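## Task

The desk's front edge carries a ticket naming three labels; each cardboard box sits on a shelf above a label on the shelf edge. Move the three boxes whose labels appear on the ticket onto the desk so they rest there by themselves at the end. The robot must not tip over or finish leaning.

## Robot and tools

Robot: a Hello Robot Stretch 3 with one arm. It has a two-wheel base (0.33 m long, 0.34 m wide), a lift on a vertical mast, and a telescoping arm that reaches out to the robot's RIGHT. It ends in a wrist (yaw, pitch, roll) and a two-finger gripper. The base cannot move sideways, so to move the gripper forward or back you drive the base. Turning on the spot pivots about the point midway between the drive wheels, 0.05 m behind the front edge. With the arm retracted and the wrist folded, the turn sweeps a 0.28 m radius; an unfolded, level wrist reaches past that.

Frames: the base frame has its origin on the floor between the drive wheels, x forward, y left, z up. hand_pose is reported in this frame at the point where the closed fingertips meet. The odometry frame is the base frame at the scene's start. Heading is positive to the left, from -3.142 to 3.142.

execute_actions: arguments "actions", a list holding exactly one action or none, and optional "cameras" (head_camera, nav_camera, wrist_camera or all; omitted or null means all, [] means none). An empty list just reports state and images. An action may hold "base", "joints" or both, plus optional "contact_limits", and all its motions start at once.
- "base" takes one command. {"translate_m": d} is a straight drive of d metres relative to where the base currently is: -1 to 1, forward positive. {"rotate_rad": d} is a turn on the spot of d radians relative to the current heading: -3.2 to 3.2, left (counter-clockwise) positive. It counts from the pose in the scene's last state report.
- "joints" is one object of absolute targets by name, not offsets:
  - lift_m: arm height, 0 to 1.1 m.
  - arm_m: extension, 0 to 0.52 m.
  - wrist_yaw_rad: -1.345 to 4.42. 0 is along the arm, positive swings toward the front, 3.0 is folded over the base.
  - wrist_pitch_rad: -1.57 to 0.451. 0 is level, negative tips the fingertips down.
  - wrist_roll_rad: -2.911 to 2.911. 0 means the fingers lie side by side, level.
  - gripper_m: -0.089 to 0.179, higher is wider. The real fingertip gap is 0.007 smaller when nearly closed and 0.025 smaller when wide, and it is 0 below 0.007.
  - head_pan_rad: -3.953 to 1.73. 0 is forward, positive left, -1.57 looks along the arm.
  - head_tilt_rad: -1.53 to 0.419, negative looks down.
  Completion tolerances are about ±0.004 for lengths and ±0.02 rad for angles (±0.05 for pitch).
- "contact_limits": {"arm_m": n}, with n the motor effort percent (1 to 100) at which the arm motion halts. Lower is gentler, but too low halts at once. Values above the maximum are cut.
Joints or the base left out of an action may still be pushing toward earlier targets. An unknown key or out-of-range value rejects the whole call. Each action runs at most 15 s. If a result reports a stop, later movement calls in the same reply are skipped.

wait: {"seconds": 0 to 10}. It commands nothing and returns state and images. zoom_image: {"camera", "region": [x0,y0,x1,y1]} in pixels of that camera's latest full image, at most 504x504, giving a sharper crop. finished_scene: {"scene": 1 or 2} ends the scene for good once the last command has been held, and reports success. Replying with no tool call ends everything.

Result lines:
- base_status and joint_status give how each motion ended. "done" for the base only means the wheels turned enough, even if they slipped. "off_target" means it is resting short of the target and may still be pushing. After contact_stop, time_out or torque_fault the target is dropped. An arm or lift that hits contact_stop goes slack until commanded again, and a slack lift may sink under load.
- on_its_own covers things not commanded; "held at" is the held target, not the actual position.
- motor_effort is percent of the maximum, positive toward higher values, with the peak in brackets. It is noisy and biased. An effort at rest outside its rest range suggests pushing or carrying. Positive wheel effort pushes forward.
- base_odometry counts wheel turns only. turned_by_wheels and turned_by_imu give the turn since the last result. base_tilt is in degrees, with forward and right positive and a fixed bias of up to about 4.
- lidar_m gives 12 distances, one per 30-degree sector, starting straight ahead and going counter-clockwise (4th left, 7th behind, 10th right). The plane is 0.17 m high, so it sees legs, not tabletops, and misses glass. "-" means nothing seen.
- wrist_depth_mm (45 to 1000) and head_depth_mm (280 to 4000, for the sideways head image) are 7x7 grids of median depth.
- Camera calibration (K, distortion, T_world_to_cam) is given relative to the base frame. It is slightly off per scene, and the arm camera's pose error grows with the joints.

Gripping: command gripper_m below the object's width to grasp. Command at least 0.02 above the contact value to release. Readings do not prove a grasp, so check in the images. Over-squeezing triggers a stall guard that weakens the grip; send a new value to re-squeeze.

Speed: the base moves fast only when stowed (lift_m < 0.30, arm_m < 0.03, wrist_yaw_rad > 2.54); otherwise it is capped at 0.10 m/s and 0.63 rad/s.

Self-collision: fold or unfold the wrist (yaw 3.0) only with lift_m between 0.32 and 0.95, wrist_pitch_rad -0.4 and roll near 0. After folding, the lift may go down to 0.25. With yaw below -0.4, keep pitch at -0.5 or lower.

Avoid:
- Pushing the arm into something solid with the gripper above about 0.45 m, and pushing again after a contact_stop; both risk tipping.
- Driving while gripping or pushing something fixed, and snagging furniture, especially when reversing. If the robot tips, reverse in small steps, free the gripper, and lower lift_m to about 0.2.
- Drops, slams and hard pushes; the wrist servos shut off for 10 s after sustained strain (torque_fault).

Objects may occasionally be nudged by outside forces. Items must rest on the desk unaided before finishing. The next scene's task arrives in finished_scene's result; after a summary, send an empty action to learn the scene number. Less robot motion time is better.

Each tool is called after "Request:" as name(argument=value, ...), one argument or row to a line, values as JSON.

## Session

Request:
execute_actions(
  actions=[],
)

Scene clock: 0.00 s.
base_odometry: x=+0.000 y=+0.000 heading=+0.000 (m, m, rad; odometry frame)
turned_by_wheels: +0.000 (rad since the last result)
turned_by_imu: +0.000 (rad since the last result)
base_tilt: forward=-1.5 right=+1.3 (deg)
lidar_m: 2.72 2.35 2.27 2.37 1.38 1.40 1.57 1.52 1.46 1.55 2.13 2.49
head_depth_mm: 1785 2664 2692 2692 2736 2749 2067 / 1779 2776 2862 2861 2878 2827 2071 / 1861 2906 3021 3019 2979 2800 2080 / 1968 3070 3149 3193 3194 2922 2086 / 1948 3050 3428 3389 3344 3086 2095 / 1948 3042 3430 3454 3428 3056 2086 / 1946 2807 2969 2985 2972 2915 2098
base_status: not commanded
joint_positions: lift_m=+0.355 arm_m=+0.001 wrist_yaw_rad=+3.102 wrist_pitch_rad=-0.462 wrist_roll_rad=+0.002 gripper_m=+0.037 head_pan_rad=-0.011 head_tilt_rad=+0.003
joint_status: not commanded
motor_effort: left_wheel=-1 right_wheel=-1 lift_m=+22 arm_m=+1 wrist_yaw_rad=+0 wrist_pitch_rad=+5 wrist_roll_rad=+0 gripper_m=+0 head_pan_rad=+0 head_tilt_rad=+1 (%)
hand_pose: x=-0.0125 y=+0.0730 z=+0.3580 quat_wxyz=(+0.176, +0.692, +0.148, +0.685) (m; base frame)
wrist_depth_mm: - - - - - - - / - - - - - - - / 954 962 - 962 957 969 993 / 779 767 - 762 774 783 792 / 639 652 651 646 660 651 659 / 560 555 - 573 543 559 565 / 485 - - - 490 492 488
pictures: head_camera (sideways: a quarter turn clockwise sets it upright), nav_camera (sideways: a quarter turn counterclockwise sets it upright), wrist_camera
camera_calibration (this result's frames):
head_camera: T_world_to_cam=[[-0.0115442, 0.0246548, -0.999629, 1.32559], [0.0461403, 0.998644, 0.0240977, -0.0297766], [0.998868, -0.0458451, -0.0126661, -0.026825], [0, 0, 0, 1]] pos_world=[0.0434714, -0.00417579, 1.32548]
nav_camera: T_world_to_cam=[[-0.0486421, 0.0572937, 0.997172, -1.25964], [0.0243809, -0.997988, 0.0585299, -0.0233683], [0.998519, 0.0271589, 0.0471473, -0.106635], [0, 0, 0, 1]] pos_world=[0.0457756, 0.0517444, 1.26247]
wrist_camera: T_world_to_cam=[[0.997796, -0.0641331, 0.0170338, 0.00693034], [-0.0274819, -0.633045, -0.773627, 0.344138], [0.0603983, 0.771454, -0.633412, 0.337115], [0, 0, 0, 1]] pos_world=[-0.0178187, -0.0417697, 0.479649]
Images, in order (width x height): head_camera 896x504, nav_camera 672x504, wrist_camera 644x364.

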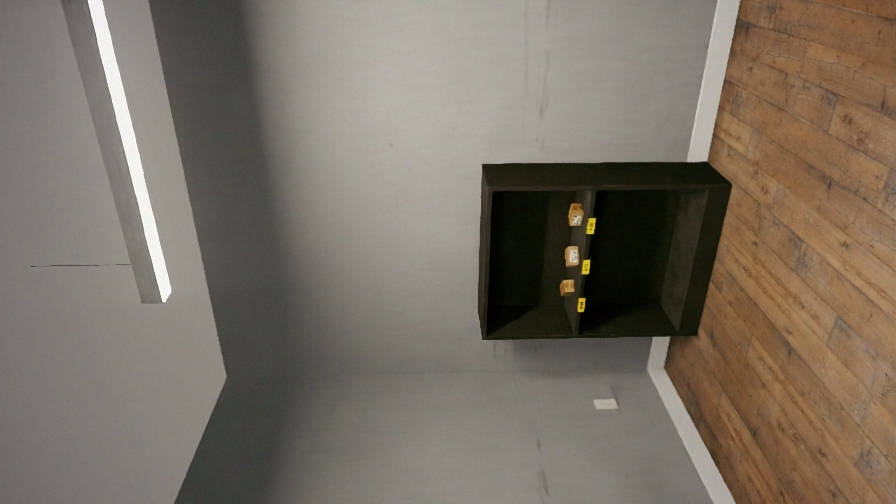

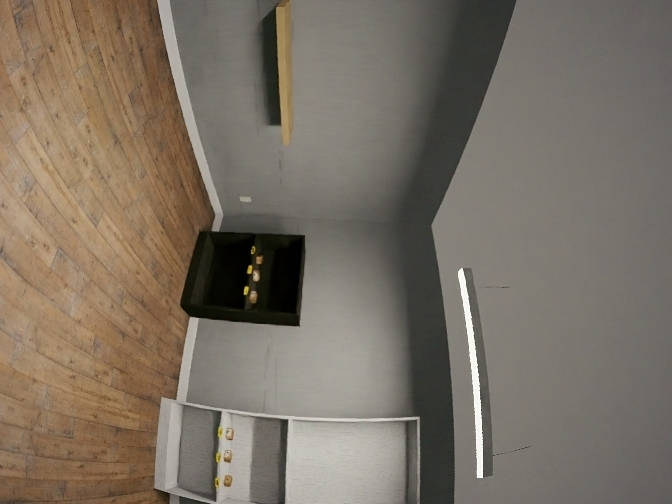

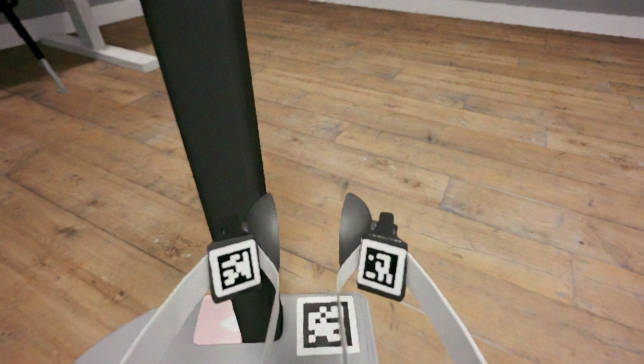

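Request:
execute_actions(
  actions=[
    {"joints": {"head_pan_rad": -3.55, "head_tilt_rad": -0.4, "lift_m": 0.29}},
  ],
  cameras=["head_camera", "nav_camera"],
)

Scene clock: 2.40 s.
base_odometry: x=+0.000 y=+0.000 heading=+0.000 (m, m, rad; odometry frame)
turned_by_wheels: +0.000 (rad since the last result)
turned_by_imu: +0.000 (rad since the last result)
base_tilt: forward=-1.5 right=+1.3 (deg)
lidar_m: 2.72 2.35 2.27 2.37 1.38 1.39 1.57 1.52 1.47 1.55 2.13 2.49
head_depth_mm: 1622 1766 1548 2018 2028 1674 1349 / 1638 1782 1547 2064 2033 1682 1351 / 1641 1789 1538 2151 2217 1685 1353 / 1680 1822 1538 2159 2202 1670 1358 / 1697 1831 1542 2173 2106 1673 1353 / 1721 1868 1538 2193 2202 1655 1348 / 1742 1884 2020 2246 2201 1684 1351
base_status: not commanded
joint_positions: lift_m=+0.290 arm_m=+0.001 wrist_yaw_rad=+3.102 wrist_pitch_rad=-0.462 wrist_roll_rad=+0.002 gripper_m=+0.037 head_pan_rad=-3.543 head_tilt_rad=-0.395
joint_status: all done
motor_effort: left_wheel=+0(0) right_wheel=-1(0) lift_m=+18(23) arm_m=+0(1) wrist_yaw_rad=+0(0) wrist_pitch_rad=+5(5) wrist_roll_rad=+0(0) gripper_m=+0(1) head_pan_rad=-5(52) head_tilt_rad=-1(24) (%)
hand_pose: x=-0.0125 y=+0.0730 z=+0.2931 quat_wxyz=(+0.176, +0.692, +0.148, +0.685) (m; base frame)
wrist_depth_mm: - - - - - - - / - - - - - - - / 803 824 - 832 842 839 863 / 667 667 - 663 665 679 671 / 558 558 556 564 556 572 568 / 480 - - - 484 482 486 / - - - - 424 427 426
pictures: head_camera (sideways: a quarter turn clockwise sets it upright), nav_camera (sideways: a quarter turn counterclockwise sets it upright)
camera_calibration (this result's frames):
head_camera: T_world_to_cam=[[0.357006, -0.17807, -0.916972, 1.21523], [-0.428306, -0.903592, 0.00871856, -0.00685192], [-0.830121, 0.389632, -0.398856, 0.487], [0, 0, 0, 1]] pos_world=[-0.0325095, 0.0204534, 1.30863]
nav_camera: T_world_to_cam=[[-0.335998, 0.0808883, 0.938383, -1.18085], [0.338425, 0.940137, 0.0401372, -0.00131283], [-0.878962, 0.331058, -0.343259, 0.413005], [0, 0, 0, 1]] pos_world=[-0.0333016, -0.039978, 1.24991]
Images, in order (width x height): head_camera 896x504, nav_camera 672x504.

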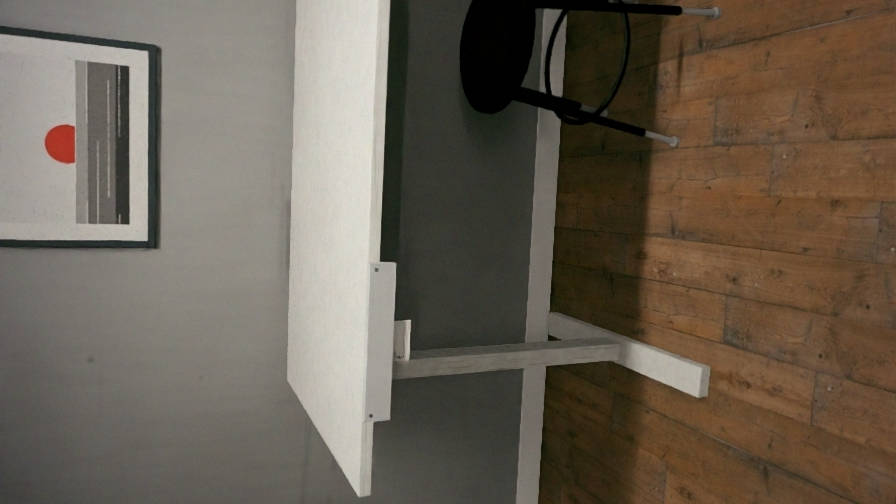

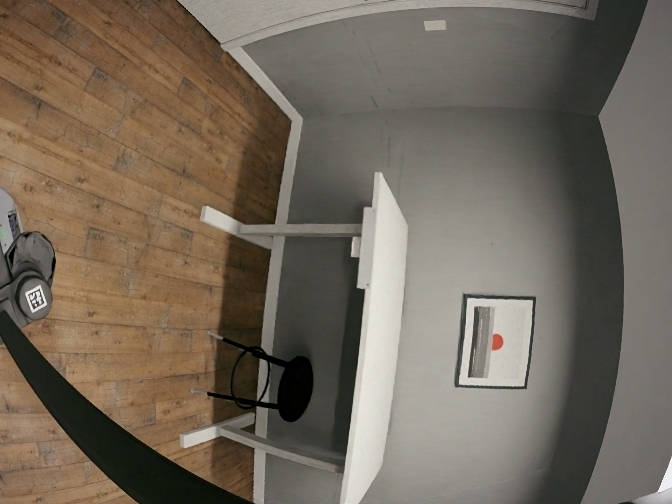

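Request:
execute_actions(
  actions=[
    {"base": {"rotate_rad": 3.01}, "joints": {"head_pan_rad": -0.3, "head_tilt_rad": -0.6, "wrist_pitch_rad": -0.4}},
  ],
  cameras=[],
)

Request:
execute_actions(
  actions=[
    {"base": {"translate_m": 0.5}},
  ],
  cameras=[],
)

Request:
execute_actions(
  actions=[
    {"base": {"translate_m": 0.36}, "joints": {"lift_m": 0.705, "wrist_yaw_rad": 1.14, "wrist_pitch_rad": 0.0, "gripper_m": 0.17}},
  ],
  cameras=["wrist_camera"],
)

Scene clock: 5.80 s.
base_odometry: x=+0.000 y=+0.000 heading=+3.010 (m, m, rad; odometry frame)
turned_by_wheels: +3.010 (rad since the last result)
turned_by_imu: +3.034 (rad since the last result)
base_tilt: forward=-1.5 right=+1.3 (deg)
lidar_m: 1.57 1.58 1.46 1.50 1.89 2.49 2.72 2.46 2.27 2.30 1.68 1.40
head_depth_mm: 1628 1373 1938 2080 1760 1437 1207 / 1641 1367 1991 2079 1748 1431 1208 / 1639 1355 2077 2243 1748 1425 1210 / 1657 1354 2103 2249 1752 1424 1205 / 1670 1344 2134 2229 1750 1427 1202 / 1675 1339 2047 2056 1740 1422 1202 / 1686 1471 2141 2213 1741 1416 1200
base_status: done
joint_positions: lift_m=+0.290 arm_m=+0.001 wrist_yaw_rad=+3.102 wrist_pitch_rad=-0.422 wrist_roll_rad=+0.002 gripper_m=+0.037 head_pan_rad=-0.307 head_tilt_rad=-0.593
joint_status: all done
motor_effort: left_wheel=-4(15) right_wheel=+3(13) lift_m=+18(19) arm_m=+0(0) wrist_yaw_rad=+2(0) wrist_pitch_rad=+8(8) wrist_roll_rad=+0(0) gripper_m=+0(0) head_pan_rad=+5(52) head_tilt_rad=-3(18) (%)
hand_pose: x=-0.0123 y=+0.0782 z=+0.3020 quat_wxyz=(+0.162, +0.695, +0.134, +0.688) (m; base frame)
wrist_depth_mm: - - - - - - - / - - - - - - - / 892 894 - 909 895 918 918 / 708 711 - 719 719 715 712 / 580 589 - 583 588 589 597 / 499 513 - - 503 507 503 / 449 - - - 440 437 440
pictures: none
No camera images: the call's "cameras" was empty. Leave "cameras" out to get every camera's image.

Scene clock: 9.20 s.
base_odometry: x=-0.496 y=+0.066 heading=+3.010 (m, m, rad; odometry frame)
turned_by_wheels: +0.000 (rad since the last result)
turned_by_imu: +0.000 (rad since the last result)
base_tilt: forward=-1.4 right=+1.2 (deg)
lidar_m: 1.08 1.36 1.27 1.29 1.64 2.51 3.21 2.67 2.47 2.46 1.00 1.50
head_depth_mm: 1228 1312 825 1742 1693 1431 1212 / 1243 1317 821 1791 1757 1428 1209 / 1247 1328 819 1814 1746 1430 1208 / 1258 1336 817 1835 1735 1425 1208 / 1267 1341 815 1326 1591 1425 1202 / 1272 1352 813 1844 1742 1423 1202 / 1283 1426 856 1882 1739 1422 1206
base_status: done
joint_positions: lift_m=+0.290 arm_m=+0.001 wrist_yaw_rad=+3.102 wrist_pitch_rad=-0.421 wrist_roll_rad=+0.002 gripper_m=+0.037 head_pan_rad=-0.307 head_tilt_rad=-0.593
joint_status: not commanded
motor_effort: left_wheel=-4(12) right_wheel=+3(10) lift_m=+19(19) arm_m=+1(0) wrist_yaw_rad=+0(0) wrist_pitch_rad=+8(8) wrist_roll_rad=+0(0) gripper_m=+0(0) head_pan_rad=+4(5) head_tilt_rad=-3(2) (%)
hand_pose: x=-0.0123 y=+0.0783 z=+0.3022 quat_wxyz=(+0.162, +0.695, +0.134, +0.688) (m; base frame)
wrist_depth_mm: - - - - - - - / - - - - - - - / 894 901 - 905 913 900 923 / 705 712 - 720 718 719 726 / 580 586 - 587 598 594 594 / 496 514 - - 508 509 504 / 446 - - - 437 440 439
pictures: none
No camera images: the call's "cameras" was empty. Leave "cameras" out to get every camera's image.

Scene clock: 14.33 s.
base_odometry: x=-0.853 y=+0.113 heading=+3.010 (m, m, rad; odometry frame)
turned_by_wheels: +0.000 (rad since the last result)
turned_by_imu: +0.000 (rad since the last result)
base_tilt: forward=-1.5 right=+1.3 (deg)
lidar_m: 0.73 1.25 1.13 1.15 1.46 2.79 3.32 2.82 2.61 0.95 0.79 0.73
head_depth_mm: 947 1056 823 592 461 1434 1203 / 957 1059 821 590 467 1427 1212 / 961 1060 819 590 474 1391 1178 / 969 1060 819 588 474 1382 1206 / 973 1068 818 587 475 1383 1175 / 979 1093 813 585 505 1421 1203 / 984 1101 1248 585 1589 1422 1199
base_status: done
joint_positions: lift_m=+0.705 arm_m=+0.001 wrist_yaw_rad=+1.142 wrist_pitch_rad=-0.023 wrist_roll_rad=+0.002 gripper_m=+0.170 head_pan_rad=-0.307 head_tilt_rad=-0.593
joint_status: all done
motor_effort: left_wheel=-4(10) right_wheel=+3(12) lift_m=+25(26) arm_m=+0(1) wrist_yaw_rad=+1(3) wrist_pitch_rad=+9(9) wrist_roll_rad=+0(0) gripper_m=+0(83) head_pan_rad=+4(5) head_tilt_rad=-3(2) (%)
hand_pose: x=+0.2110 y=-0.2520 z=+0.8135 quat_wxyz=(+0.599, +0.389, -0.591, +0.375) (m; base frame)
wrist_depth_mm: 198 199 200 201 217 221 223 / 969 215 217 528 533 537 538 / - 585 - - - - - / - - - - - - - / - - - - - - - / - - - - - - 593 / - - - - - - 591
pictures: wrist_camera
camera_calibration (this result's frames):
wrist_camera: T_world_to_cam=[[-0.442369, -0.896818, 0.00512078, -0.14095], [-0.221886, 0.103913, -0.96952, 0.88303], [0.868951, -0.430022, -0.24496, 0.073484], [0, 0, 0, 1]] pos_world=[0.0697265, -0.186565, 0.874837]
Images, in order (width x height): wrist_camera 644x364.

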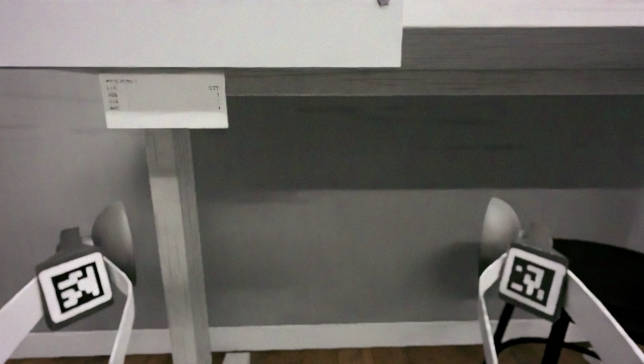

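Request:
execute_actions(
  actions=[
    {"base": {"translate_m": 0.13}, "joints": {"wrist_yaw_rad": 1.5}},
  ],
  cameras=["wrist_camera"],
)

Scene clock: 17.07 s.
base_odometry: x=-0.981 y=+0.130 heading=+3.010 (m, m, rad; odometry frame)
turned_by_wheels: +0.000 (rad since the last result)
turned_by_imu: +0.000 (rad since the last result)
base_tilt: forward=-1.4 right=+1.2 (deg)
lidar_m: 0.60 1.19 1.07 1.09 1.40 2.90 3.47 2.87 2.66 0.94 0.75 0.60
head_depth_mm: 849 946 823 592 461 378 1135 / 851 950 825 589 461 377 1128 / 858 959 819 590 460 377 1156 / 863 962 820 589 459 377 1180 / 868 968 814 587 459 386 1190 / 874 980 1068 587 458 396 1199 / 879 982 1118 1254 457 406 1199
base_status: done
joint_positions: lift_m=+0.705 arm_m=+0.001 wrist_yaw_rad=+1.498 wrist_pitch_rad=-0.023 wrist_roll_rad=+0.002 gripper_m=+0.170 head_pan_rad=-0.307 head_tilt_rad=-0.593
joint_status: all done
motor_effort: left_wheel=-3(6) right_wheel=+3(8) lift_m=+25(25) arm_m=+0(1) wrist_yaw_rad=+2(2) wrist_pitch_rad=+9(9) wrist_roll_rad=+0(0) gripper_m=-1(0) head_pan_rad=+5(5) head_tilt_rad=-2(3) (%)
hand_pose: x=+0.2336 y=-0.1641 z=+0.8135 quat_wxyz=(+0.523, +0.488, -0.512, +0.475) (m; base frame)
wrist_depth_mm: 137 125 113 105 96 92 94 / - - - 115 105 97 348 / - - - 119 109 101 763 / - - - 560 914 855 789 / - - - - 949 900 818 / - - - - 981 934 842 / - - - - - 942 872
pictures: wrist_camera
camera_calibration (this result's frames):
wrist_camera: T_world_to_cam=[[-0.101271, -0.994846, 0.00512078, -0.14792], [-0.244206, 0.0198687, -0.96952, 0.870322], [0.964421, -0.0994344, -0.24496, 0.123632], [0, 0, 0, 1]] pos_world=[0.078325, -0.152157, 0.874837]
Images, in order (width x height): wrist_camera 644x364.

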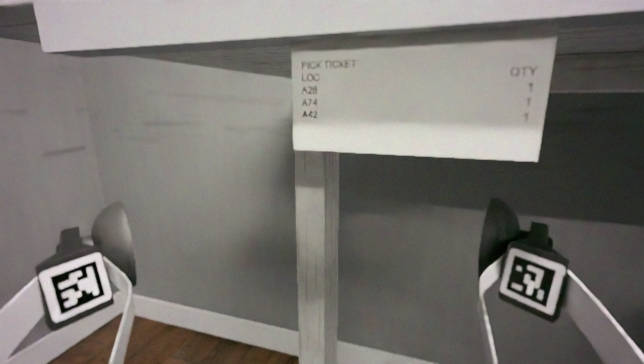

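Request:
zoom_image(
  camera="wrist_camera",
  region=[285, 55, 365, 125],
)

Region (285, 55, 365, 125) of wrist_camera's 644x364 image, scaled by 6.300; it fills the top 441 rows of this view, and the rest is white.

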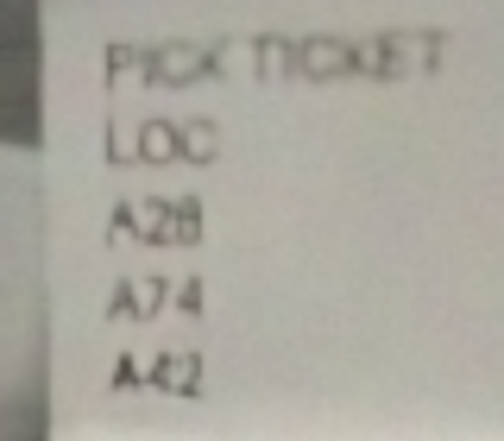

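Request:
execute_actions(
  actions=[
    {"base": {"translate_m": 0.04}, "joints": {"head_pan_rad": -3.35, "head_tilt_rad": -0.2}},
  ],
  cameras=["wrist_camera", "head_camera"],
)

Scene clock: 19.30 s.
base_odometry: x=-1.021 y=+0.135 heading=+3.009 (m, m, rad; odometry frame)
turned_by_wheels: +0.000 (rad since the last result)
turned_by_imu: +0.000 (rad since the last result)
base_tilt: forward=-1.4 right=+1.3 (deg)
lidar_m: 1.02 1.17 1.06 1.08 1.38 2.91 3.47 2.90 2.67 0.74 1.00 0.56
head_depth_mm: 3286 3425 3618 3757 2941 2090 1577 / 3300 3408 3608 3848 3042 2085 1581 / 3317 3522 3672 3805 3029 2102 1597 / 3055 3630 3665 3947 3070 2092 1592 / 3033 3725 3881 - 3055 2077 1589 / 2821 3760 3930 - 3037 2087 1581 / 3020 3864 - - 3049 2102 1591
base_status: done
joint_positions: lift_m=+0.705 arm_m=+0.001 wrist_yaw_rad=+1.498 wrist_pitch_rad=-0.023 wrist_roll_rad=+0.002 gripper_m=+0.170 head_pan_rad=-3.343 head_tilt_rad=-0.211
joint_status: all done
motor_effort: left_wheel=-4(7) right_wheel=+3(8) lift_m=+25(25) arm_m=+0(0) wrist_yaw_rad=+0(1) wrist_pitch_rad=+9(9) wrist_roll_rad=+0(0) gripper_m=+0(0) head_pan_rad=-5(54) head_tilt_rad=+5(25) (%)
hand_pose: x=+0.2336 y=-0.1641 z=+0.8135 quat_wxyz=(+0.523, +0.488, -0.512, +0.475) (m; base frame)
wrist_depth_mm: 107 92 92 74 69 64 59 / - - 979 78 71 66 61 / - - - 81 73 68 63 / - - - 481 868 71 65 / - - - 964 925 859 773 / - - - - 951 886 793 / - - - - 998 900 851
pictures: head_camera (sideways: a quarter turn clockwise sets it upright), wrist_camera
camera_calibration (this result's frames):
head_camera: T_world_to_cam=[[0.214268, -0.0687266, -0.974354, 1.29103], [-0.23802, -0.971126, 0.0161565, -0.017699], [-0.947331, 0.228454, -0.224439, 0.260719], [0, 0, 0, 1]] pos_world=[-0.0338521, 0.0119779, 1.31672]
wrist_camera: T_world_to_cam=[[-0.10126, -0.994847, 0.00512072, -0.14792], [-0.244207, 0.0198662, -0.96952, 0.870322], [0.964422, -0.0994245, -0.24496, 0.123633], [0, 0, 0, 1]] pos_world=[0.0783251, -0.152156, 0.874837]
Images, in order (width x height): head_camera 896x504, wrist_camera 644x364.

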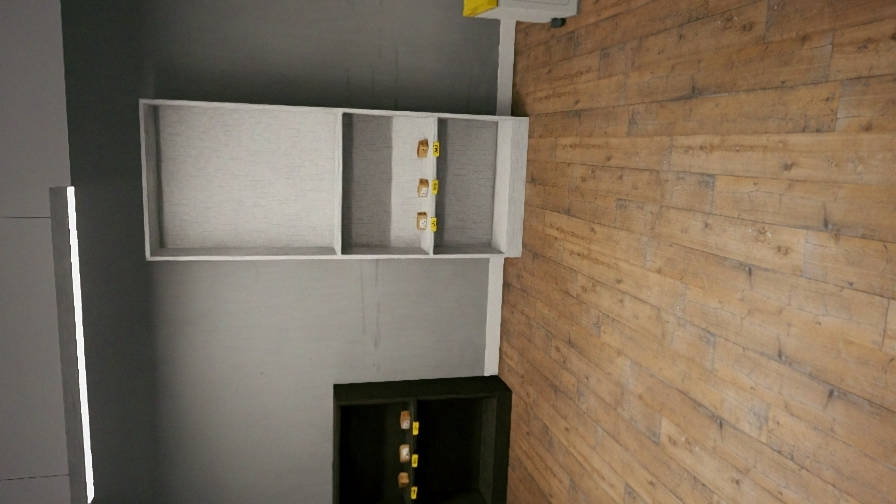

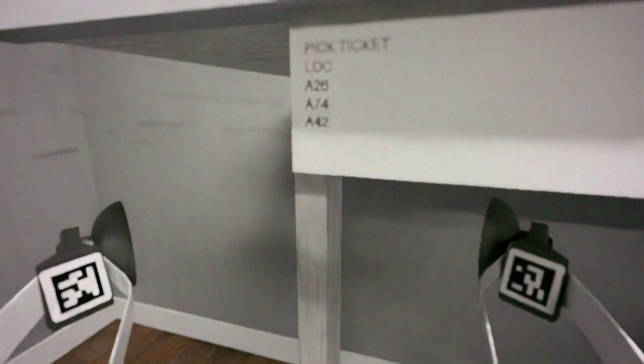

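Request:
zoom_image(
  camera="wrist_camera",
  region=[295, 70, 355, 135],
)

Request:
zoom_image(
  camera="head_camera",
  region=[380, 130, 490, 240],
)

Request:
zoom_image(
  camera="head_camera",
  region=[360, 400, 464, 504],
)

Region (295, 70, 355, 135) of wrist_camera's 644x364 image, scaled by 7.754; it fills the left 465 columns of this view, and the rest is white.

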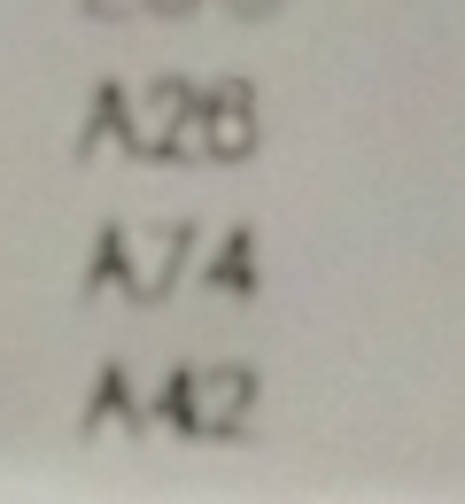

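Region (380, 130, 490, 240) of head_camera's 896x504 image, scaled by 4.582, with more detail than that image has.

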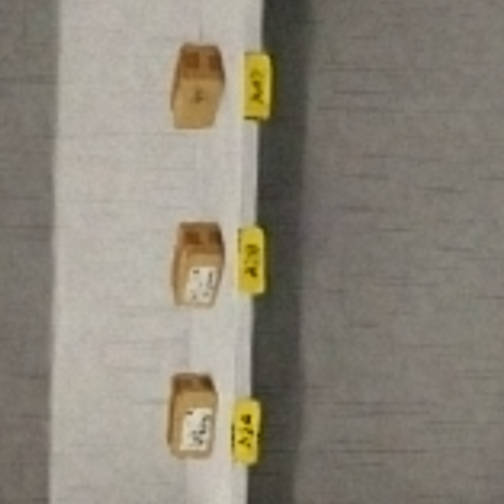

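Region (360, 400, 464, 504) of head_camera's 896x504 image, scaled by 4.846, with more detail than that image has.

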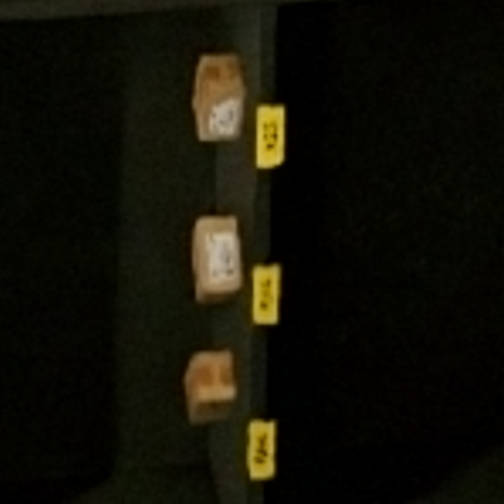

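Request:
execute_actions(
  actions=[
    {"base": {"translate_m": -0.3}, "joints": {"lift_m": 0.38, "wrist_yaw_rad": 2.7, "wrist_pitch_rad": -0.4, "gripper_m": 0.06}},
  ],
  cameras=[],
)

Request:
execute_actions(
  actions=[
    {"base": {"rotate_rad": -0.38}, "joints": {"lift_m": 0.285, "head_pan_rad": -3.0, "head_tilt_rad": -0.35}},
  ],
  cameras=[],
)

Request:
execute_actions(
  actions=[
    {"base": {"translate_m": -1.0}},
  ],
  cameras=["head_camera"],
)

Scene clock: 23.73 s.
base_odometry: x=-0.724 y=+0.096 heading=+3.009 (m, m, rad; odometry frame)
turned_by_wheels: +0.000 (rad since the last result)
turned_by_imu: +0.001 (rad since the last result)
base_tilt: forward=-1.5 right=+1.2 (deg)
lidar_m: 0.85 1.30 1.18 1.20 1.53 2.70 3.19 2.76 2.56 1.34 0.86 1.29
head_depth_mm: 2999 3184 3356 3522 3041 2064 1575 / 3072 3179 3321 3445 3054 2087 1583 / 3156 3251 3423 3538 3036 2077 1588 / 3188 3336 3467 3700 3039 2089 1579 / 3235 3390 3594 3800 3028 2087 1587 / 3250 3552 3650 3816 3013 2100 1579 / 2812 3540 3755 3878 3086 2077 1581
base_status: done
joint_positions: lift_m=+0.380 arm_m=+0.001 wrist_yaw_rad=+2.699 wrist_pitch_rad=-0.413 wrist_roll_rad=+0.002 gripper_m=+0.060 head_pan_rad=-3.343 head_tilt_rad=-0.211
joint_status: all done
motor_effort: left_wheel=-3(12) right_wheel=+3(3) lift_m=+18(23) arm_m=+0(1) wrist_yaw_rad=+1(0) wrist_pitch_rad=+5(8) wrist_roll_rad=+0(0) gripper_m=-1(84) head_pan_rad=-5(4) head_tilt_rad=+5(4) (%)
hand_pose: x=+0.0752 y=+0.0578 z=+0.3940 quat_wxyz=(+0.294, +0.707, -0.011, +0.643) (m; base frame)
wrist_depth_mm: - - - - - - - / - - - - - - - / - - - - - - - / 873 871 887 877 877 881 901 / - 718 745 721 742 725 728 / - 631 596 615 599 613 621 / - 532 551 536 533 532 539
pictures: none
No camera images: the call's "cameras" was empty. Leave "cameras" out to get every camera's image.

Scene clock: 25.47 s.
base_odometry: x=-0.724 y=+0.096 heading=+2.629 (m, m, rad; odometry frame)
turned_by_wheels: -0.380 (rad since the last result)
turned_by_imu: -0.383 (rad since the last result)
base_tilt: forward=-1.4 right=+1.2 (deg)
lidar_m: 0.85 1.35 1.21 1.18 1.24 1.74 3.16 3.46 2.63 2.55 0.98 0.86
head_depth_mm: 2985 3142 3420 3357 2381 1756 1405 / 2950 3187 3429 3380 2367 1766 1403 / 2970 3168 3361 3430 2389 1764 1402 / 3017 3268 3496 3454 2360 1760 1400 / 3103 3373 3607 3617 2383 1759 1409 / 3156 3417 3615 3602 2364 1769 1400 / 3214 3432 3638 3609 2380 1766 1399
base_status: done
joint_positions: lift_m=+0.285 arm_m=+0.001 wrist_yaw_rad=+2.699 wrist_pitch_rad=-0.413 wrist_roll_rad=+0.002 gripper_m=+0.060 head_pan_rad=-3.007 head_tilt_rad=-0.346
joint_status: all done
motor_effort: left_wheel=+3(9) right_wheel=-4(10) lift_m=+18(21) arm_m=+0(0) wrist_yaw_rad=+1(1) wrist_pitch_rad=+5(5) wrist_roll_rad=+0(0) gripper_m=+0(0) head_pan_rad=+4(36) head_tilt_rad=-1(15) (%)
hand_pose: x=+0.0751 y=+0.0577 z=+0.2989 quat_wxyz=(+0.294, +0.707, -0.010, +0.643) (m; base frame)
wrist_depth_mm: 937 - - - - - - / 999 - - - - - - / 907 898 918 913 891 917 928 / 705 707 711 706 711 712 678 / - 581 610 584 604 577 572 / - 513 497 498 483 501 505 / - - - 431 437 435 436
pictures: none
No camera images: the call's "cameras" was empty. Leave "cameras" out to get every camera's image.

Scene clock: 30.47 s.
base_odometry: x=+0.148 y=-0.394 heading=+2.630 (m, m, rad; odometry frame)
turned_by_wheels: +0.000 (rad since the last result)
turned_by_imu: +0.003 (rad since the last result)
base_tilt: forward=-1.4 right=+1.3 (deg)
lidar_m: 1.84 1.67 1.26 1.22 1.27 1.76 2.17 2.54 2.63 2.54 2.65 1.77
head_depth_mm: 2024 2196 2391 2598 2383 1763 1398 / 2059 2193 2371 2555 2383 1763 1403 / 2080 2251 2411 2604 2360 1757 1399 / 2118 2254 2444 2634 2398 1763 1403 / 2146 2293 2491 2740 2341 1762 1403 / 2225 2393 2569 2805 2376 1761 1403 / 2247 2429 2588 2777 2388 1758 1398
base_status: done
joint_positions: lift_m=+0.285 arm_m=+0.001 wrist_yaw_rad=+2.699 wrist_pitch_rad=-0.413 wrist_roll_rad=+0.002 gripper_m=+0.060 head_pan_rad=-3.007 head_tilt_rad=-0.347
joint_status: not commanded
motor_effort: left_wheel=+3(10) right_wheel=-4(12) lift_m=+19(19) arm_m=+0(0) wrist_yaw_rad=+0(1) wrist_pitch_rad=+5(5) wrist_roll_rad=+0(0) gripper_m=+0(0) head_pan_rad=+4(5) head_tilt_rad=-1(1) (%)
hand_pose: x=+0.0751 y=+0.0577 z=+0.2989 quat_wxyz=(+0.294, +0.707, -0.010, +0.643) (m; base frame)
wrist_depth_mm: 954 - - - - - - / - - - - - - - / 894 902 898 910 917 916 916 / 712 718 710 713 718 719 720 / - 583 606 583 607 596 591 / - 516 498 501 487 500 500 / - - - 436 437 435 437
pictures: head_camera (sideways: a quarter turn clockwise sets it upright)
camera_calibration (this result's frames):
head_camera: T_world_to_cam=[[0.353531, 0.0231475, -0.935137, 1.23896], [0.0935157, -0.99556, 0.0107107, -0.0126292], [-0.930737, -0.0912365, -0.354126, 0.429404], [0, 0, 0, 1]] pos_world=[-0.037166, -0.00207452, 1.31079]
Images, in order (width x height): head_camera 896x504.

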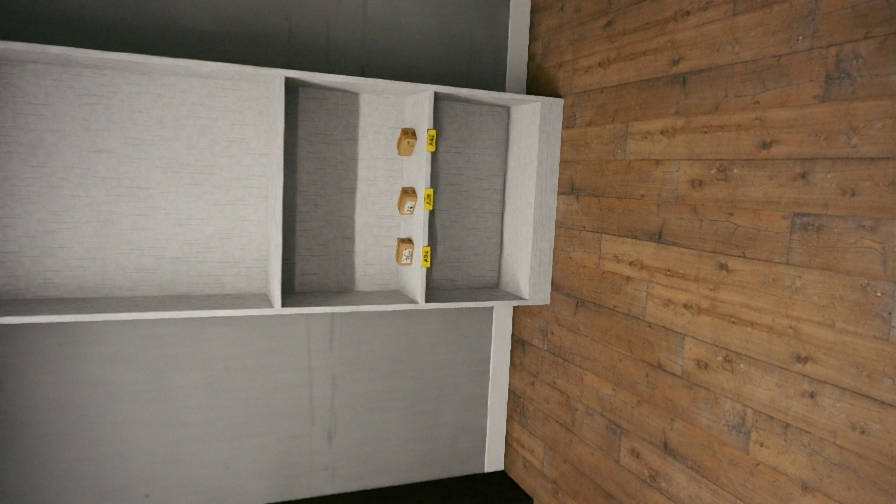

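Request:
zoom_image(
  camera="head_camera",
  region=[350, 115, 510, 275],
)

Region (350, 115, 510, 275) of head_camera's 896x504 image, scaled by 3.150, with more detail than that image has.

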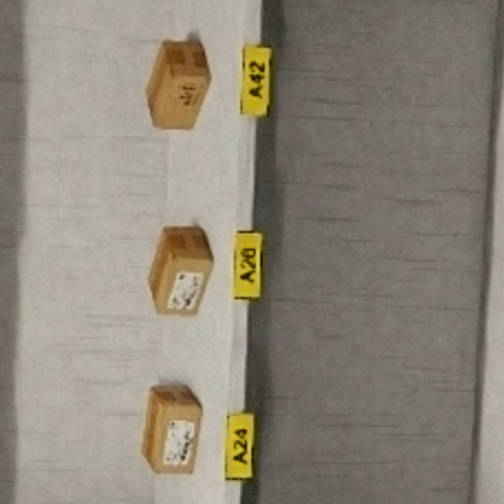

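Request:
execute_actions(
  actions=[
    {"base": {"translate_m": -1.0}, "joints": {"head_pan_rad": -3.14, "head_tilt_rad": -0.6}},
  ],
  cameras=["head_camera"],
)

Scene clock: 35.57 s.
base_odometry: x=+1.020 y=-0.884 heading=+2.630 (m, m, rad; odometry frame)
turned_by_wheels: +0.000 (rad since the last result)
turned_by_imu: +0.003 (rad since the last result)
base_tilt: forward=-1.4 right=+1.2 (deg)
lidar_m: 2.75 1.72 1.28 1.25 1.01 1.18 1.39 1.24 1.74 2.51 2.62 2.71
head_depth_mm: 1090 1362 1576 1805 1757 1431 1210 / 1183 1266 1411 1555 1691 1429 1209 / 1194 1326 1487 1733 1666 1426 1206 / 1195 1333 1517 1737 1658 1430 1208 / 1193 1336 1487 1726 1657 1419 1204 / 1194 1326 1510 1707 1649 1418 1201 / 1176 1205 1384 1736 1730 1413 1198
base_status: done
joint_positions: lift_m=+0.285 arm_m=+0.001 wrist_yaw_rad=+2.699 wrist_pitch_rad=-0.413 wrist_roll_rad=+0.002 gripper_m=+0.060 head_pan_rad=-3.133 head_tilt_rad=-0.593
joint_status: all done
motor_effort: left_wheel=+3(10) right_wheel=-4(12) lift_m=+19(19) arm_m=+0(0) wrist_yaw_rad=+1(1) wrist_pitch_rad=+5(5) wrist_roll_rad=+0(0) gripper_m=+0(0) head_pan_rad=-5(25) head_tilt_rad=-3(18) (%)
hand_pose: x=+0.0751 y=+0.0577 z=+0.2989 quat_wxyz=(+0.294, +0.707, -0.010, +0.643) (m; base frame)
wrist_depth_mm: 986 - - - - - - / - - - - - - - / 884 913 903 903 917 917 929 / 703 712 715 711 723 721 723 / - 587 612 590 599 587 592 / - 513 499 500 488 499 502 / - - - 436 433 438 437
pictures: head_camera (sideways: a quarter turn clockwise sets it upright)
camera_calibration (this result's frames):
head_camera: T_world_to_cam=[[0.571247, -0.0196203, -0.820544, 1.08816], [-0.03378, -0.999429, 0.000380649, 0.00159768], [-0.820083, 0.0275005, -0.571584, 0.711686], [0, 0, 0, 1]] pos_world=[-0.0379117, 0.00337498, 1.29967]
Images, in order (width x height): head_camera 896x504.

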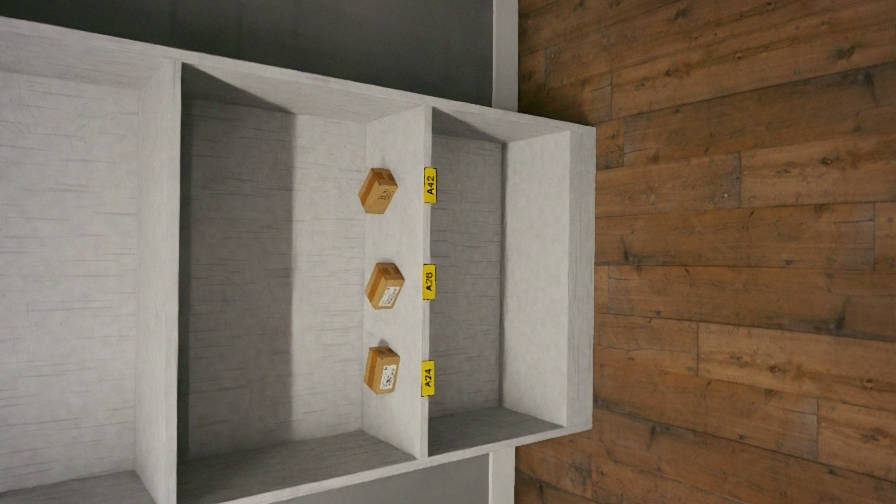

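Request:
zoom_image(
  camera="head_camera",
  region=[330, 150, 500, 320],
)

Region (330, 150, 500, 320) of head_camera's 896x504 image, scaled by 2.965, with more detail than that image has.

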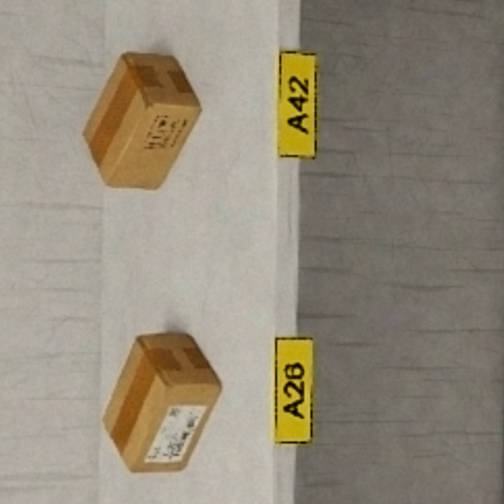

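Request:
execute_actions(
  actions=[
    {"base": {"translate_m": -0.545}},
  ],
  cameras=[],
)

Request:
execute_actions(
  actions=[
    {"base": {"rotate_rad": -1.665}, "joints": {"lift_m": 0.53, "wrist_yaw_rad": -0.38, "head_pan_rad": -1.6, "head_tilt_rad": -0.8, "gripper_m": 0.17}},
  ],
  cameras=[],
)

Request:
execute_actions(
  actions=[
    {"joints": {"wrist_pitch_rad": 0.0, "arm_m": 0.15}},
  ],
  cameras=["head_camera", "wrist_camera"],
)

Scene clock: 39.77 s.
base_odometry: x=+1.495 y=-1.151 heading=+2.630 (m, m, rad; odometry frame)
turned_by_wheels: +0.000 (rad since the last result)
turned_by_imu: +0.002 (rad since the last result)
base_tilt: forward=-1.5 right=+1.2 (deg)
lidar_m: 3.23 1.74 1.30 0.81 0.86 0.70 0.87 0.75 1.35 2.50 2.61 3.50
head_depth_mm: 717 782 864 976 944 1116 1207 / 719 778 907 1043 1004 1284 1188 / 720 779 906 1045 997 1322 1186 / 722 781 911 1045 970 1317 1186 / 722 782 911 1044 967 1314 1179 / 721 779 909 1049 966 1316 1184 / 723 781 914 1044 993 1248 1185
base_status: done
joint_positions: lift_m=+0.285 arm_m=+0.001 wrist_yaw_rad=+2.699 wrist_pitch_rad=-0.413 wrist_roll_rad=+0.002 gripper_m=+0.060 head_pan_rad=-3.133 head_tilt_rad=-0.594
joint_status: not commanded
motor_effort: left_wheel=+2(9) right_wheel=-4(13) lift_m=+19(19) arm_m=+1(0) wrist_yaw_rad=+0(1) wrist_pitch_rad=+5(5) wrist_roll_rad=+0(0) gripper_m=+0(0) head_pan_rad=-5(5) head_tilt_rad=-3(3) (%)
hand_pose: x=+0.0751 y=+0.0577 z=+0.2989 quat_wxyz=(+0.294, +0.707, -0.010, +0.643) (m; base frame)
wrist_depth_mm: 661 890 - - - - - / 706 764 - - - - - / 757 815 909 910 910 913 915 / 713 711 705 713 716 717 718 / - 583 601 584 600 593 592 / - 515 494 493 481 502 501 / - - - 431 436 436 437
pictures: none
No camera images: the call's "cameras" was empty. Leave "cameras" out to get every camera's image.

Scene clock: 43.30 s.
base_odometry: x=+1.495 y=-1.151 heading=+0.965 (m, m, rad; odometry frame)
turned_by_wheels: -1.665 (rad since the last result)
turned_by_imu: -1.680 (rad since the last result)
base_tilt: forward=-1.5 right=+1.2 (deg)
lidar_m: 2.15 2.55 3.34 3.24 1.92 1.33 0.81 0.82 0.70 0.87 0.75 1.24
head_depth_mm: 643 670 801 1446 1500 1290 1133 / 720 870 970 999 1396 1290 1175 / 713 883 1045 1018 1364 1317 - / 710 866 1028 1005 1376 1288 1145 / 698 854 1009 984 1368 1275 1123 / 691 844 991 981 1340 1254 1121 / 682 829 972 962 1330 1249 1120
base_status: done
joint_positions: lift_m=+0.530 arm_m=+0.001 wrist_yaw_rad=-0.380 wrist_pitch_rad=-0.414 wrist_roll_rad=+0.002 gripper_m=+0.170 head_pan_rad=-1.607 head_tilt_rad=-0.790
joint_status: all done
motor_effort: left_wheel=+3(12) right_wheel=-4(10) lift_m=+25(28) arm_m=+0(0) wrist_yaw_rad=+1(2) wrist_pitch_rad=+5(5) wrist_roll_rad=+0(0) gripper_m=-1(82) head_pan_rad=+4(54) head_tilt_rad=-3(17) (%)
hand_pose: x=-0.1049 y=-0.3544 z=+0.5435 quat_wxyz=(+0.652, +0.012, -0.707, -0.274) (m; base frame)
wrist_depth_mm: 403 496 443 489 824 972 973 / 334 354 385 489 942 - - / 548 614 698 656 - - - / 597 671 760 733 - - - / 646 741 794 759 928 973 722 / - 662 676 712 795 777 719 / 566 588 643 689 686 687 675
pictures: none
No camera images: the call's "cameras" was empty. Leave "cameras" out to get every camera's image.

Scene clock: 45.67 s.
base_odometry: x=+1.495 y=-1.151 heading=+0.965 (m, m, rad; odometry frame)
turned_by_wheels: +0.000 (rad since the last result)
turned_by_imu: +0.000 (rad since the last result)
base_tilt: forward=-1.4 right=+1.2 (deg)
lidar_m: 2.15 2.56 3.34 3.22 1.93 1.33 0.81 0.83 0.70 0.88 0.75 1.24
head_depth_mm: 644 671 801 1444 1497 1292 1132 / 720 869 971 999 1439 1303 1154 / 713 881 1048 1016 1371 - 1126 / 708 865 1026 1010 1397 1230 1127 / 700 855 1011 982 1370 1279 1125 / 693 842 991 980 1340 1255 1124 / 681 828 972 961 1335 1253 1124
base_status: not commanded
joint_positions: lift_m=+0.530 arm_m=+0.150 wrist_yaw_rad=-0.380 wrist_pitch_rad=-0.024 wrist_roll_rad=+0.002 gripper_m=+0.170 head_pan_rad=-1.607 head_tilt_rad=-0.790
joint_status: all done
motor_effort: left_wheel=+3(3) right_wheel=-4(4) lift_m=+25(25) arm_m=+6(8) wrist_yaw_rad=+0(0) wrist_pitch_rad=+9(9) wrist_roll_rad=+0(0) gripper_m=+0(0) head_pan_rad=+4(5) head_tilt_rad=-3(4) (%)
hand_pose: x=-0.1162 y=-0.5320 z=+0.6383 quat_wxyz=(+0.692, -0.125, -0.696, -0.142) (m; base frame)
wrist_depth_mm: 375 409 453 493 344 766 891 / 385 420 470 509 353 798 939 / 393 431 487 528 360 849 969 / 408 446 479 538 369 884 - / 401 396 368 394 364 881 - / - 285 285 303 374 936 996 / 217 235 271 607 425 985 980
pictures: head_camera (sideways: a quarter turn clockwise sets it upright), wrist_camera
camera_calibration (this result's frames):
head_camera: T_world_to_cam=[[0.050542, 0.719261, -0.6929, 0.924962], [0.996947, -0.0776819, -0.00791723, 0.00611217], [-0.0595203, -0.690384, -0.720991, 0.901392], [0, 0, 0, 1]] pos_world=[0.000808195, -0.0425073, 1.29085]
wrist_camera: T_world_to_cam=[[-0.917601, 0.39747, 0.00514417, 0.0973623], [0.0931181, 0.227518, -0.969311, 0.771863], [-0.386442, -0.888962, -0.245782, -0.194986], [0, 0, 0, 1]] pos_world=[-0.0578856, -0.387647, 0.69975]
Images, in order (width x height): head_camera 896x504, wrist_camera 644x364.

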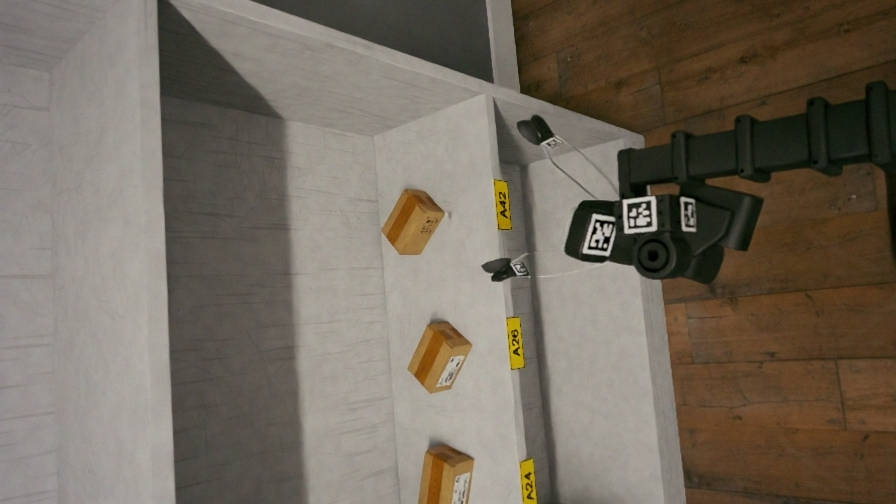

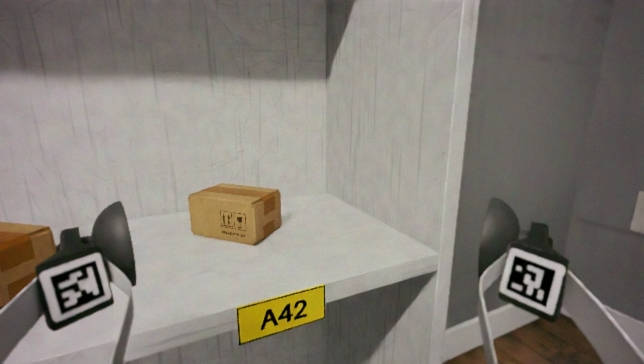

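Request:
execute_actions(
  actions=[
    {"base": {"translate_m": 0.045}, "joints": {"wrist_pitch_rad": -0.5, "lift_m": 0.645}},
  ],
  cameras=[],
)

Request:
execute_actions(
  actions=[
    {"joints": {"wrist_yaw_rad": -0.72, "arm_m": 0.465}, "contact_limits": {"arm_m": 15}},
  ],
  cameras=["head_camera", "wrist_camera"],
)

Scene clock: 47.97 s.
base_odometry: x=+1.521 y=-1.114 heading=+0.965 (m, m, rad; odometry frame)
turned_by_wheels: +0.000 (rad since the last result)
turned_by_imu: +0.000 (rad since the last result)
base_tilt: forward=-1.5 right=+1.3 (deg)
lidar_m: 2.10 2.52 3.27 3.22 2.00 1.38 0.85 0.88 0.72 0.87 0.72 1.23
head_depth_mm: 698 763 832 1344 1504 1291 1149 / 719 895 1027 1018 1302 1332 - / 713 878 1043 1004 1440 1239 1133 / 705 867 1022 1012 - 1235 1124 / 697 849 1002 972 1368 1268 1126 / 689 842 988 1002 1329 1257 1125 / 681 824 965 963 1303 1248 1122
base_status: done
joint_positions: lift_m=+0.645 arm_m=+0.150 wrist_yaw_rad=-0.380 wrist_pitch_rad=-0.510 wrist_roll_rad=+0.002 gripper_m=+0.170 head_pan_rad=-1.607 head_tilt_rad=-0.790
joint_status: all done
motor_effort: left_wheel=+3(10) right_wheel=-4(5) lift_m=+25(27) arm_m=+6(6) wrist_yaw_rad=+0(0) wrist_pitch_rad=+4(9) wrist_roll_rad=+0(0) gripper_m=+0(0) head_pan_rad=+5(4) head_tilt_rad=-4(4) (%)
hand_pose: x=-0.1000 y=-0.4913 z=+0.6373 quat_wxyz=(+0.638, +0.046, -0.706, -0.305) (m; base frame)
wrist_depth_mm: 378 412 458 509 410 344 924 / 407 447 457 480 439 906 - / 304 382 400 401 404 - - / 306 319 328 346 499 - - / 288 295 720 806 633 - - / - 705 744 747 746 840 867 / 641 659 659 679 745 771 758
pictures: none
No camera images: the call's "cameras" was empty. Leave "cameras" out to get every camera's image.

Scene clock: 51.50 s.
base_odometry: x=+1.521 y=-1.114 heading=+0.965 (m, m, rad; odometry frame)
turned_by_wheels: +0.000 (rad since the last result)
turned_by_imu: +0.001 (rad since the last result)
base_tilt: forward=-1.4 right=+1.3 (deg)
lidar_m: 2.11 2.51 3.26 3.23 1.99 1.38 0.85 0.88 0.72 0.87 0.72 1.23
head_depth_mm: 697 762 833 1344 1495 1293 1155 / 719 891 1033 1015 1281 - - / 712 875 1015 1009 1356 1282 1126 / 705 863 976 982 1373 1278 1120 / 696 852 1007 967 1367 1270 1127 / 688 836 985 1006 1343 1253 1125 / 680 825 968 961 1305 1256 1119
base_status: not commanded
joint_positions: lift_m=+0.645 arm_m=+0.465 wrist_yaw_rad=-0.719 wrist_pitch_rad=-0.511 wrist_roll_rad=+0.002 gripper_m=+0.170 head_pan_rad=-1.607 head_tilt_rad=-0.790
joint_status: all done
motor_effort: left_wheel=+3(2) right_wheel=-4(4) lift_m=+25(25) arm_m=+6(9) wrist_yaw_rad=-1(1) wrist_pitch_rad=+4(4) wrist_roll_rad=+0(0) gripper_m=+0(1) head_pan_rad=+4(5) head_tilt_rad=-5(4) (%)
contact_limits: arm_m 15 (drawing in: default 29, maximum 48; extending or still: default 42, maximum 68)
hand_pose: x=-0.1610 y=-0.7688 z=+0.6373 quat_wxyz=(+0.577, -0.074, -0.704, -0.408) (m; base frame)
wrist_depth_mm: 152 172 209 263 256 212 182 / 161 184 227 294 278 227 191 / 172 198 247 330 305 243 204 / 181 215 274 326 320 264 217 / 191 246 274 281 282 275 232 / - 240 191 189 243 239 243 / 209 214 188 174 215 217 218
pictures: head_camera (sideways: a quarter turn clockwise sets it upright), wrist_camera
camera_calibration (this result's frames):
head_camera: T_world_to_cam=[[0.0505418, 0.71926, -0.6929, 0.924962], [0.996947, -0.0776816, -0.00791722, 0.00611216], [-0.0595201, -0.690384, -0.72099, 0.901392], [0, 0, 0, 1]] pos_world=[0.000808205, -0.0425073, 1.29085]
wrist_camera: T_world_to_cam=[[-0.73641, 0.67629, 0.0182045, 0.385582], [0.443543, 0.502941, -0.741836, 0.952164], [-0.510852, -0.538221, -0.670335, 0.097054], [0, 0, 0, 1]] pos_world=[-0.0887989, -0.687411, 0.764388]
Images, in order (width x height): head_camera 896x504, wrist_camera 644x364.

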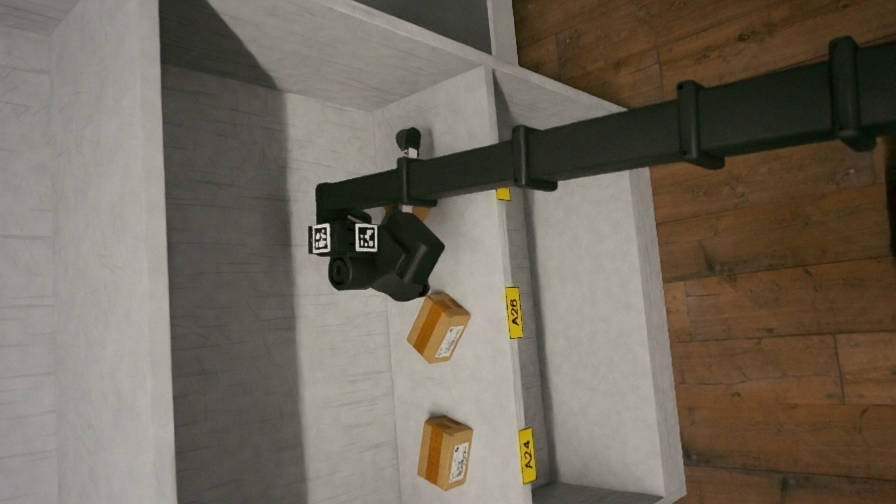

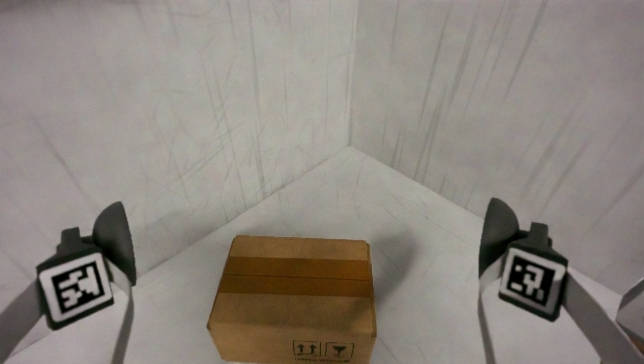

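Request:
execute_actions(
  actions=[
    {"joints": {"lift_m": 0.58, "arm_m": 0.472}},
  ],
  cameras=["wrist_camera"],
)

Request:
execute_actions(
  actions=[
    {"joints": {"gripper_m": 0.05}},
  ],
  cameras=["wrist_camera"],
)

Scene clock: 53.10 s.
base_odometry: x=+1.521 y=-1.114 heading=+0.965 (m, m, rad; odometry frame)
turned_by_wheels: +0.000 (rad since the last result)
turned_by_imu: +0.000 (rad since the last result)
base_tilt: forward=-1.5 right=+1.3 (deg)
lidar_m: 2.11 2.52 3.27 3.22 1.99 1.38 0.85 0.88 0.72 0.87 0.72 1.23
head_depth_mm: 699 762 829 1354 1494 1288 1133 / 721 893 1027 1018 1321 1314 - / 713 878 1033 1015 1355 1288 1131 / 706 866 1003 960 1368 1284 1131 / 694 850 1006 968 1372 1274 1129 / 687 838 988 1004 1331 1254 1124 / 680 826 972 962 1300 1249 1119
base_status: not commanded
joint_positions: lift_m=+0.580 arm_m=+0.472 wrist_yaw_rad=-0.719 wrist_pitch_rad=-0.511 wrist_roll_rad=+0.002 gripper_m=+0.170 head_pan_rad=-1.607 head_tilt_rad=-0.790
joint_status: all done
motor_effort: left_wheel=+2(2) right_wheel=-4(4) lift_m=+19(23) arm_m=+6(4) wrist_yaw_rad=+1(0) wrist_pitch_rad=+4(4) wrist_roll_rad=+0(0) gripper_m=+0(0) head_pan_rad=+4(3) head_tilt_rad=-4(4) (%)
hand_pose: x=-0.1610 y=-0.7758 z=+0.5727 quat_wxyz=(+0.577, -0.074, -0.704, -0.408) (m; base frame)
wrist_depth_mm: 146 166 201 255 255 212 181 / 155 178 219 284 278 226 192 / 165 191 239 278 274 243 204 / 177 207 161 156 225 234 217 / 184 195 133 133 186 205 200 / - 170 134 131 163 169 174 / 147 151 151 149 152 153 153
pictures: wrist_camera
camera_calibration (this result's frames):
wrist_camera: T_world_to_cam=[[-0.736412, 0.676289, 0.0182072, 0.391488], [0.443604, 0.50301, -0.741752, 0.907765], [-0.510797, -0.538158, -0.670427, 0.0501065], [0, 0, 0, 1]] pos_world=[-0.0887973, -0.694409, 0.699801]
Images, in order (width x height): wrist_camera 644x364.

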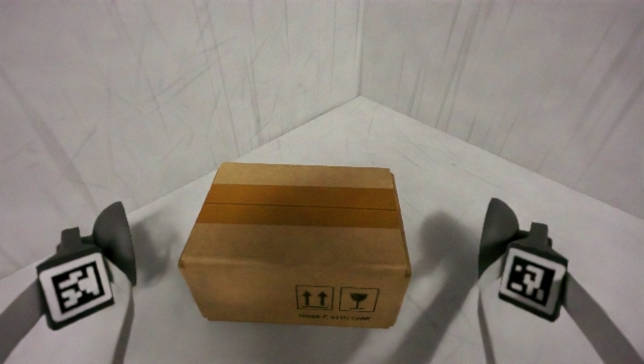

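Scene clock: 54.80 s.
base_odometry: x=+1.521 y=-1.114 heading=+0.965 (m, m, rad; odometry frame)
turned_by_wheels: +0.000 (rad since the last result)
turned_by_imu: +0.000 (rad since the last result)
base_tilt: forward=-1.5 right=+1.3 (deg)
lidar_m: 2.11 2.51 3.26 3.21 2.00 1.38 0.85 0.88 0.72 0.87 0.72 1.23
head_depth_mm: 698 764 828 1346 1500 1291 1133 / 720 891 1029 1018 1317 1312 - / 714 878 1036 1012 1361 1286 1127 / 706 862 1003 956 1374 1282 1127 / 698 855 1004 963 1363 1269 1117 / 688 838 988 1002 1338 1255 1123 / 678 827 970 961 1306 1249 1123
base_status: not commanded
joint_positions: lift_m=+0.580 arm_m=+0.472 wrist_yaw_rad=-0.719 wrist_pitch_rad=-0.511 wrist_roll_rad=+0.002 gripper_m=+0.051 head_pan_rad=-1.607 head_tilt_rad=-0.790
joint_status: all done
motor_effort: left_wheel=+3(4) right_wheel=-4(6) lift_m=+18(19) arm_m=+6(6) wrist_yaw_rad=+0(0) wrist_pitch_rad=+4(4) wrist_roll_rad=+0(0) gripper_m=-19(92) head_pan_rad=+4(5) head_tilt_rad=-4(4) (%)
hand_pose: x=-0.1609 y=-0.7758 z=+0.5725 quat_wxyz=(+0.577, -0.073, -0.704, -0.408) (m; base frame)
wrist_depth_mm: 147 166 201 255 255 213 181 / 155 178 218 282 277 227 191 / 166 191 240 279 274 243 204 / 177 207 161 156 226 233 217 / 185 197 132 132 133 199 200 / 170 - 143 143 150 173 173 / - 150 151 152 152 153 153
pictures: wrist_camera
camera_calibration (this result's frames):
wrist_camera: T_world_to_cam=[[-0.736726, 0.675946, 0.01822, 0.391267], [0.443639, 0.503514, -0.741389, 0.907818], [-0.510313, -0.538118, -0.670828, 0.0504243], [0, 0, 0, 1]] pos_world=[-0.0887551, -0.69444, 0.699744]
Images, in order (width x height): wrist_camera 644x364.

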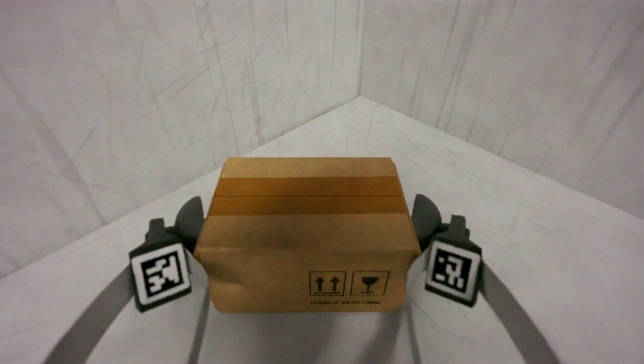

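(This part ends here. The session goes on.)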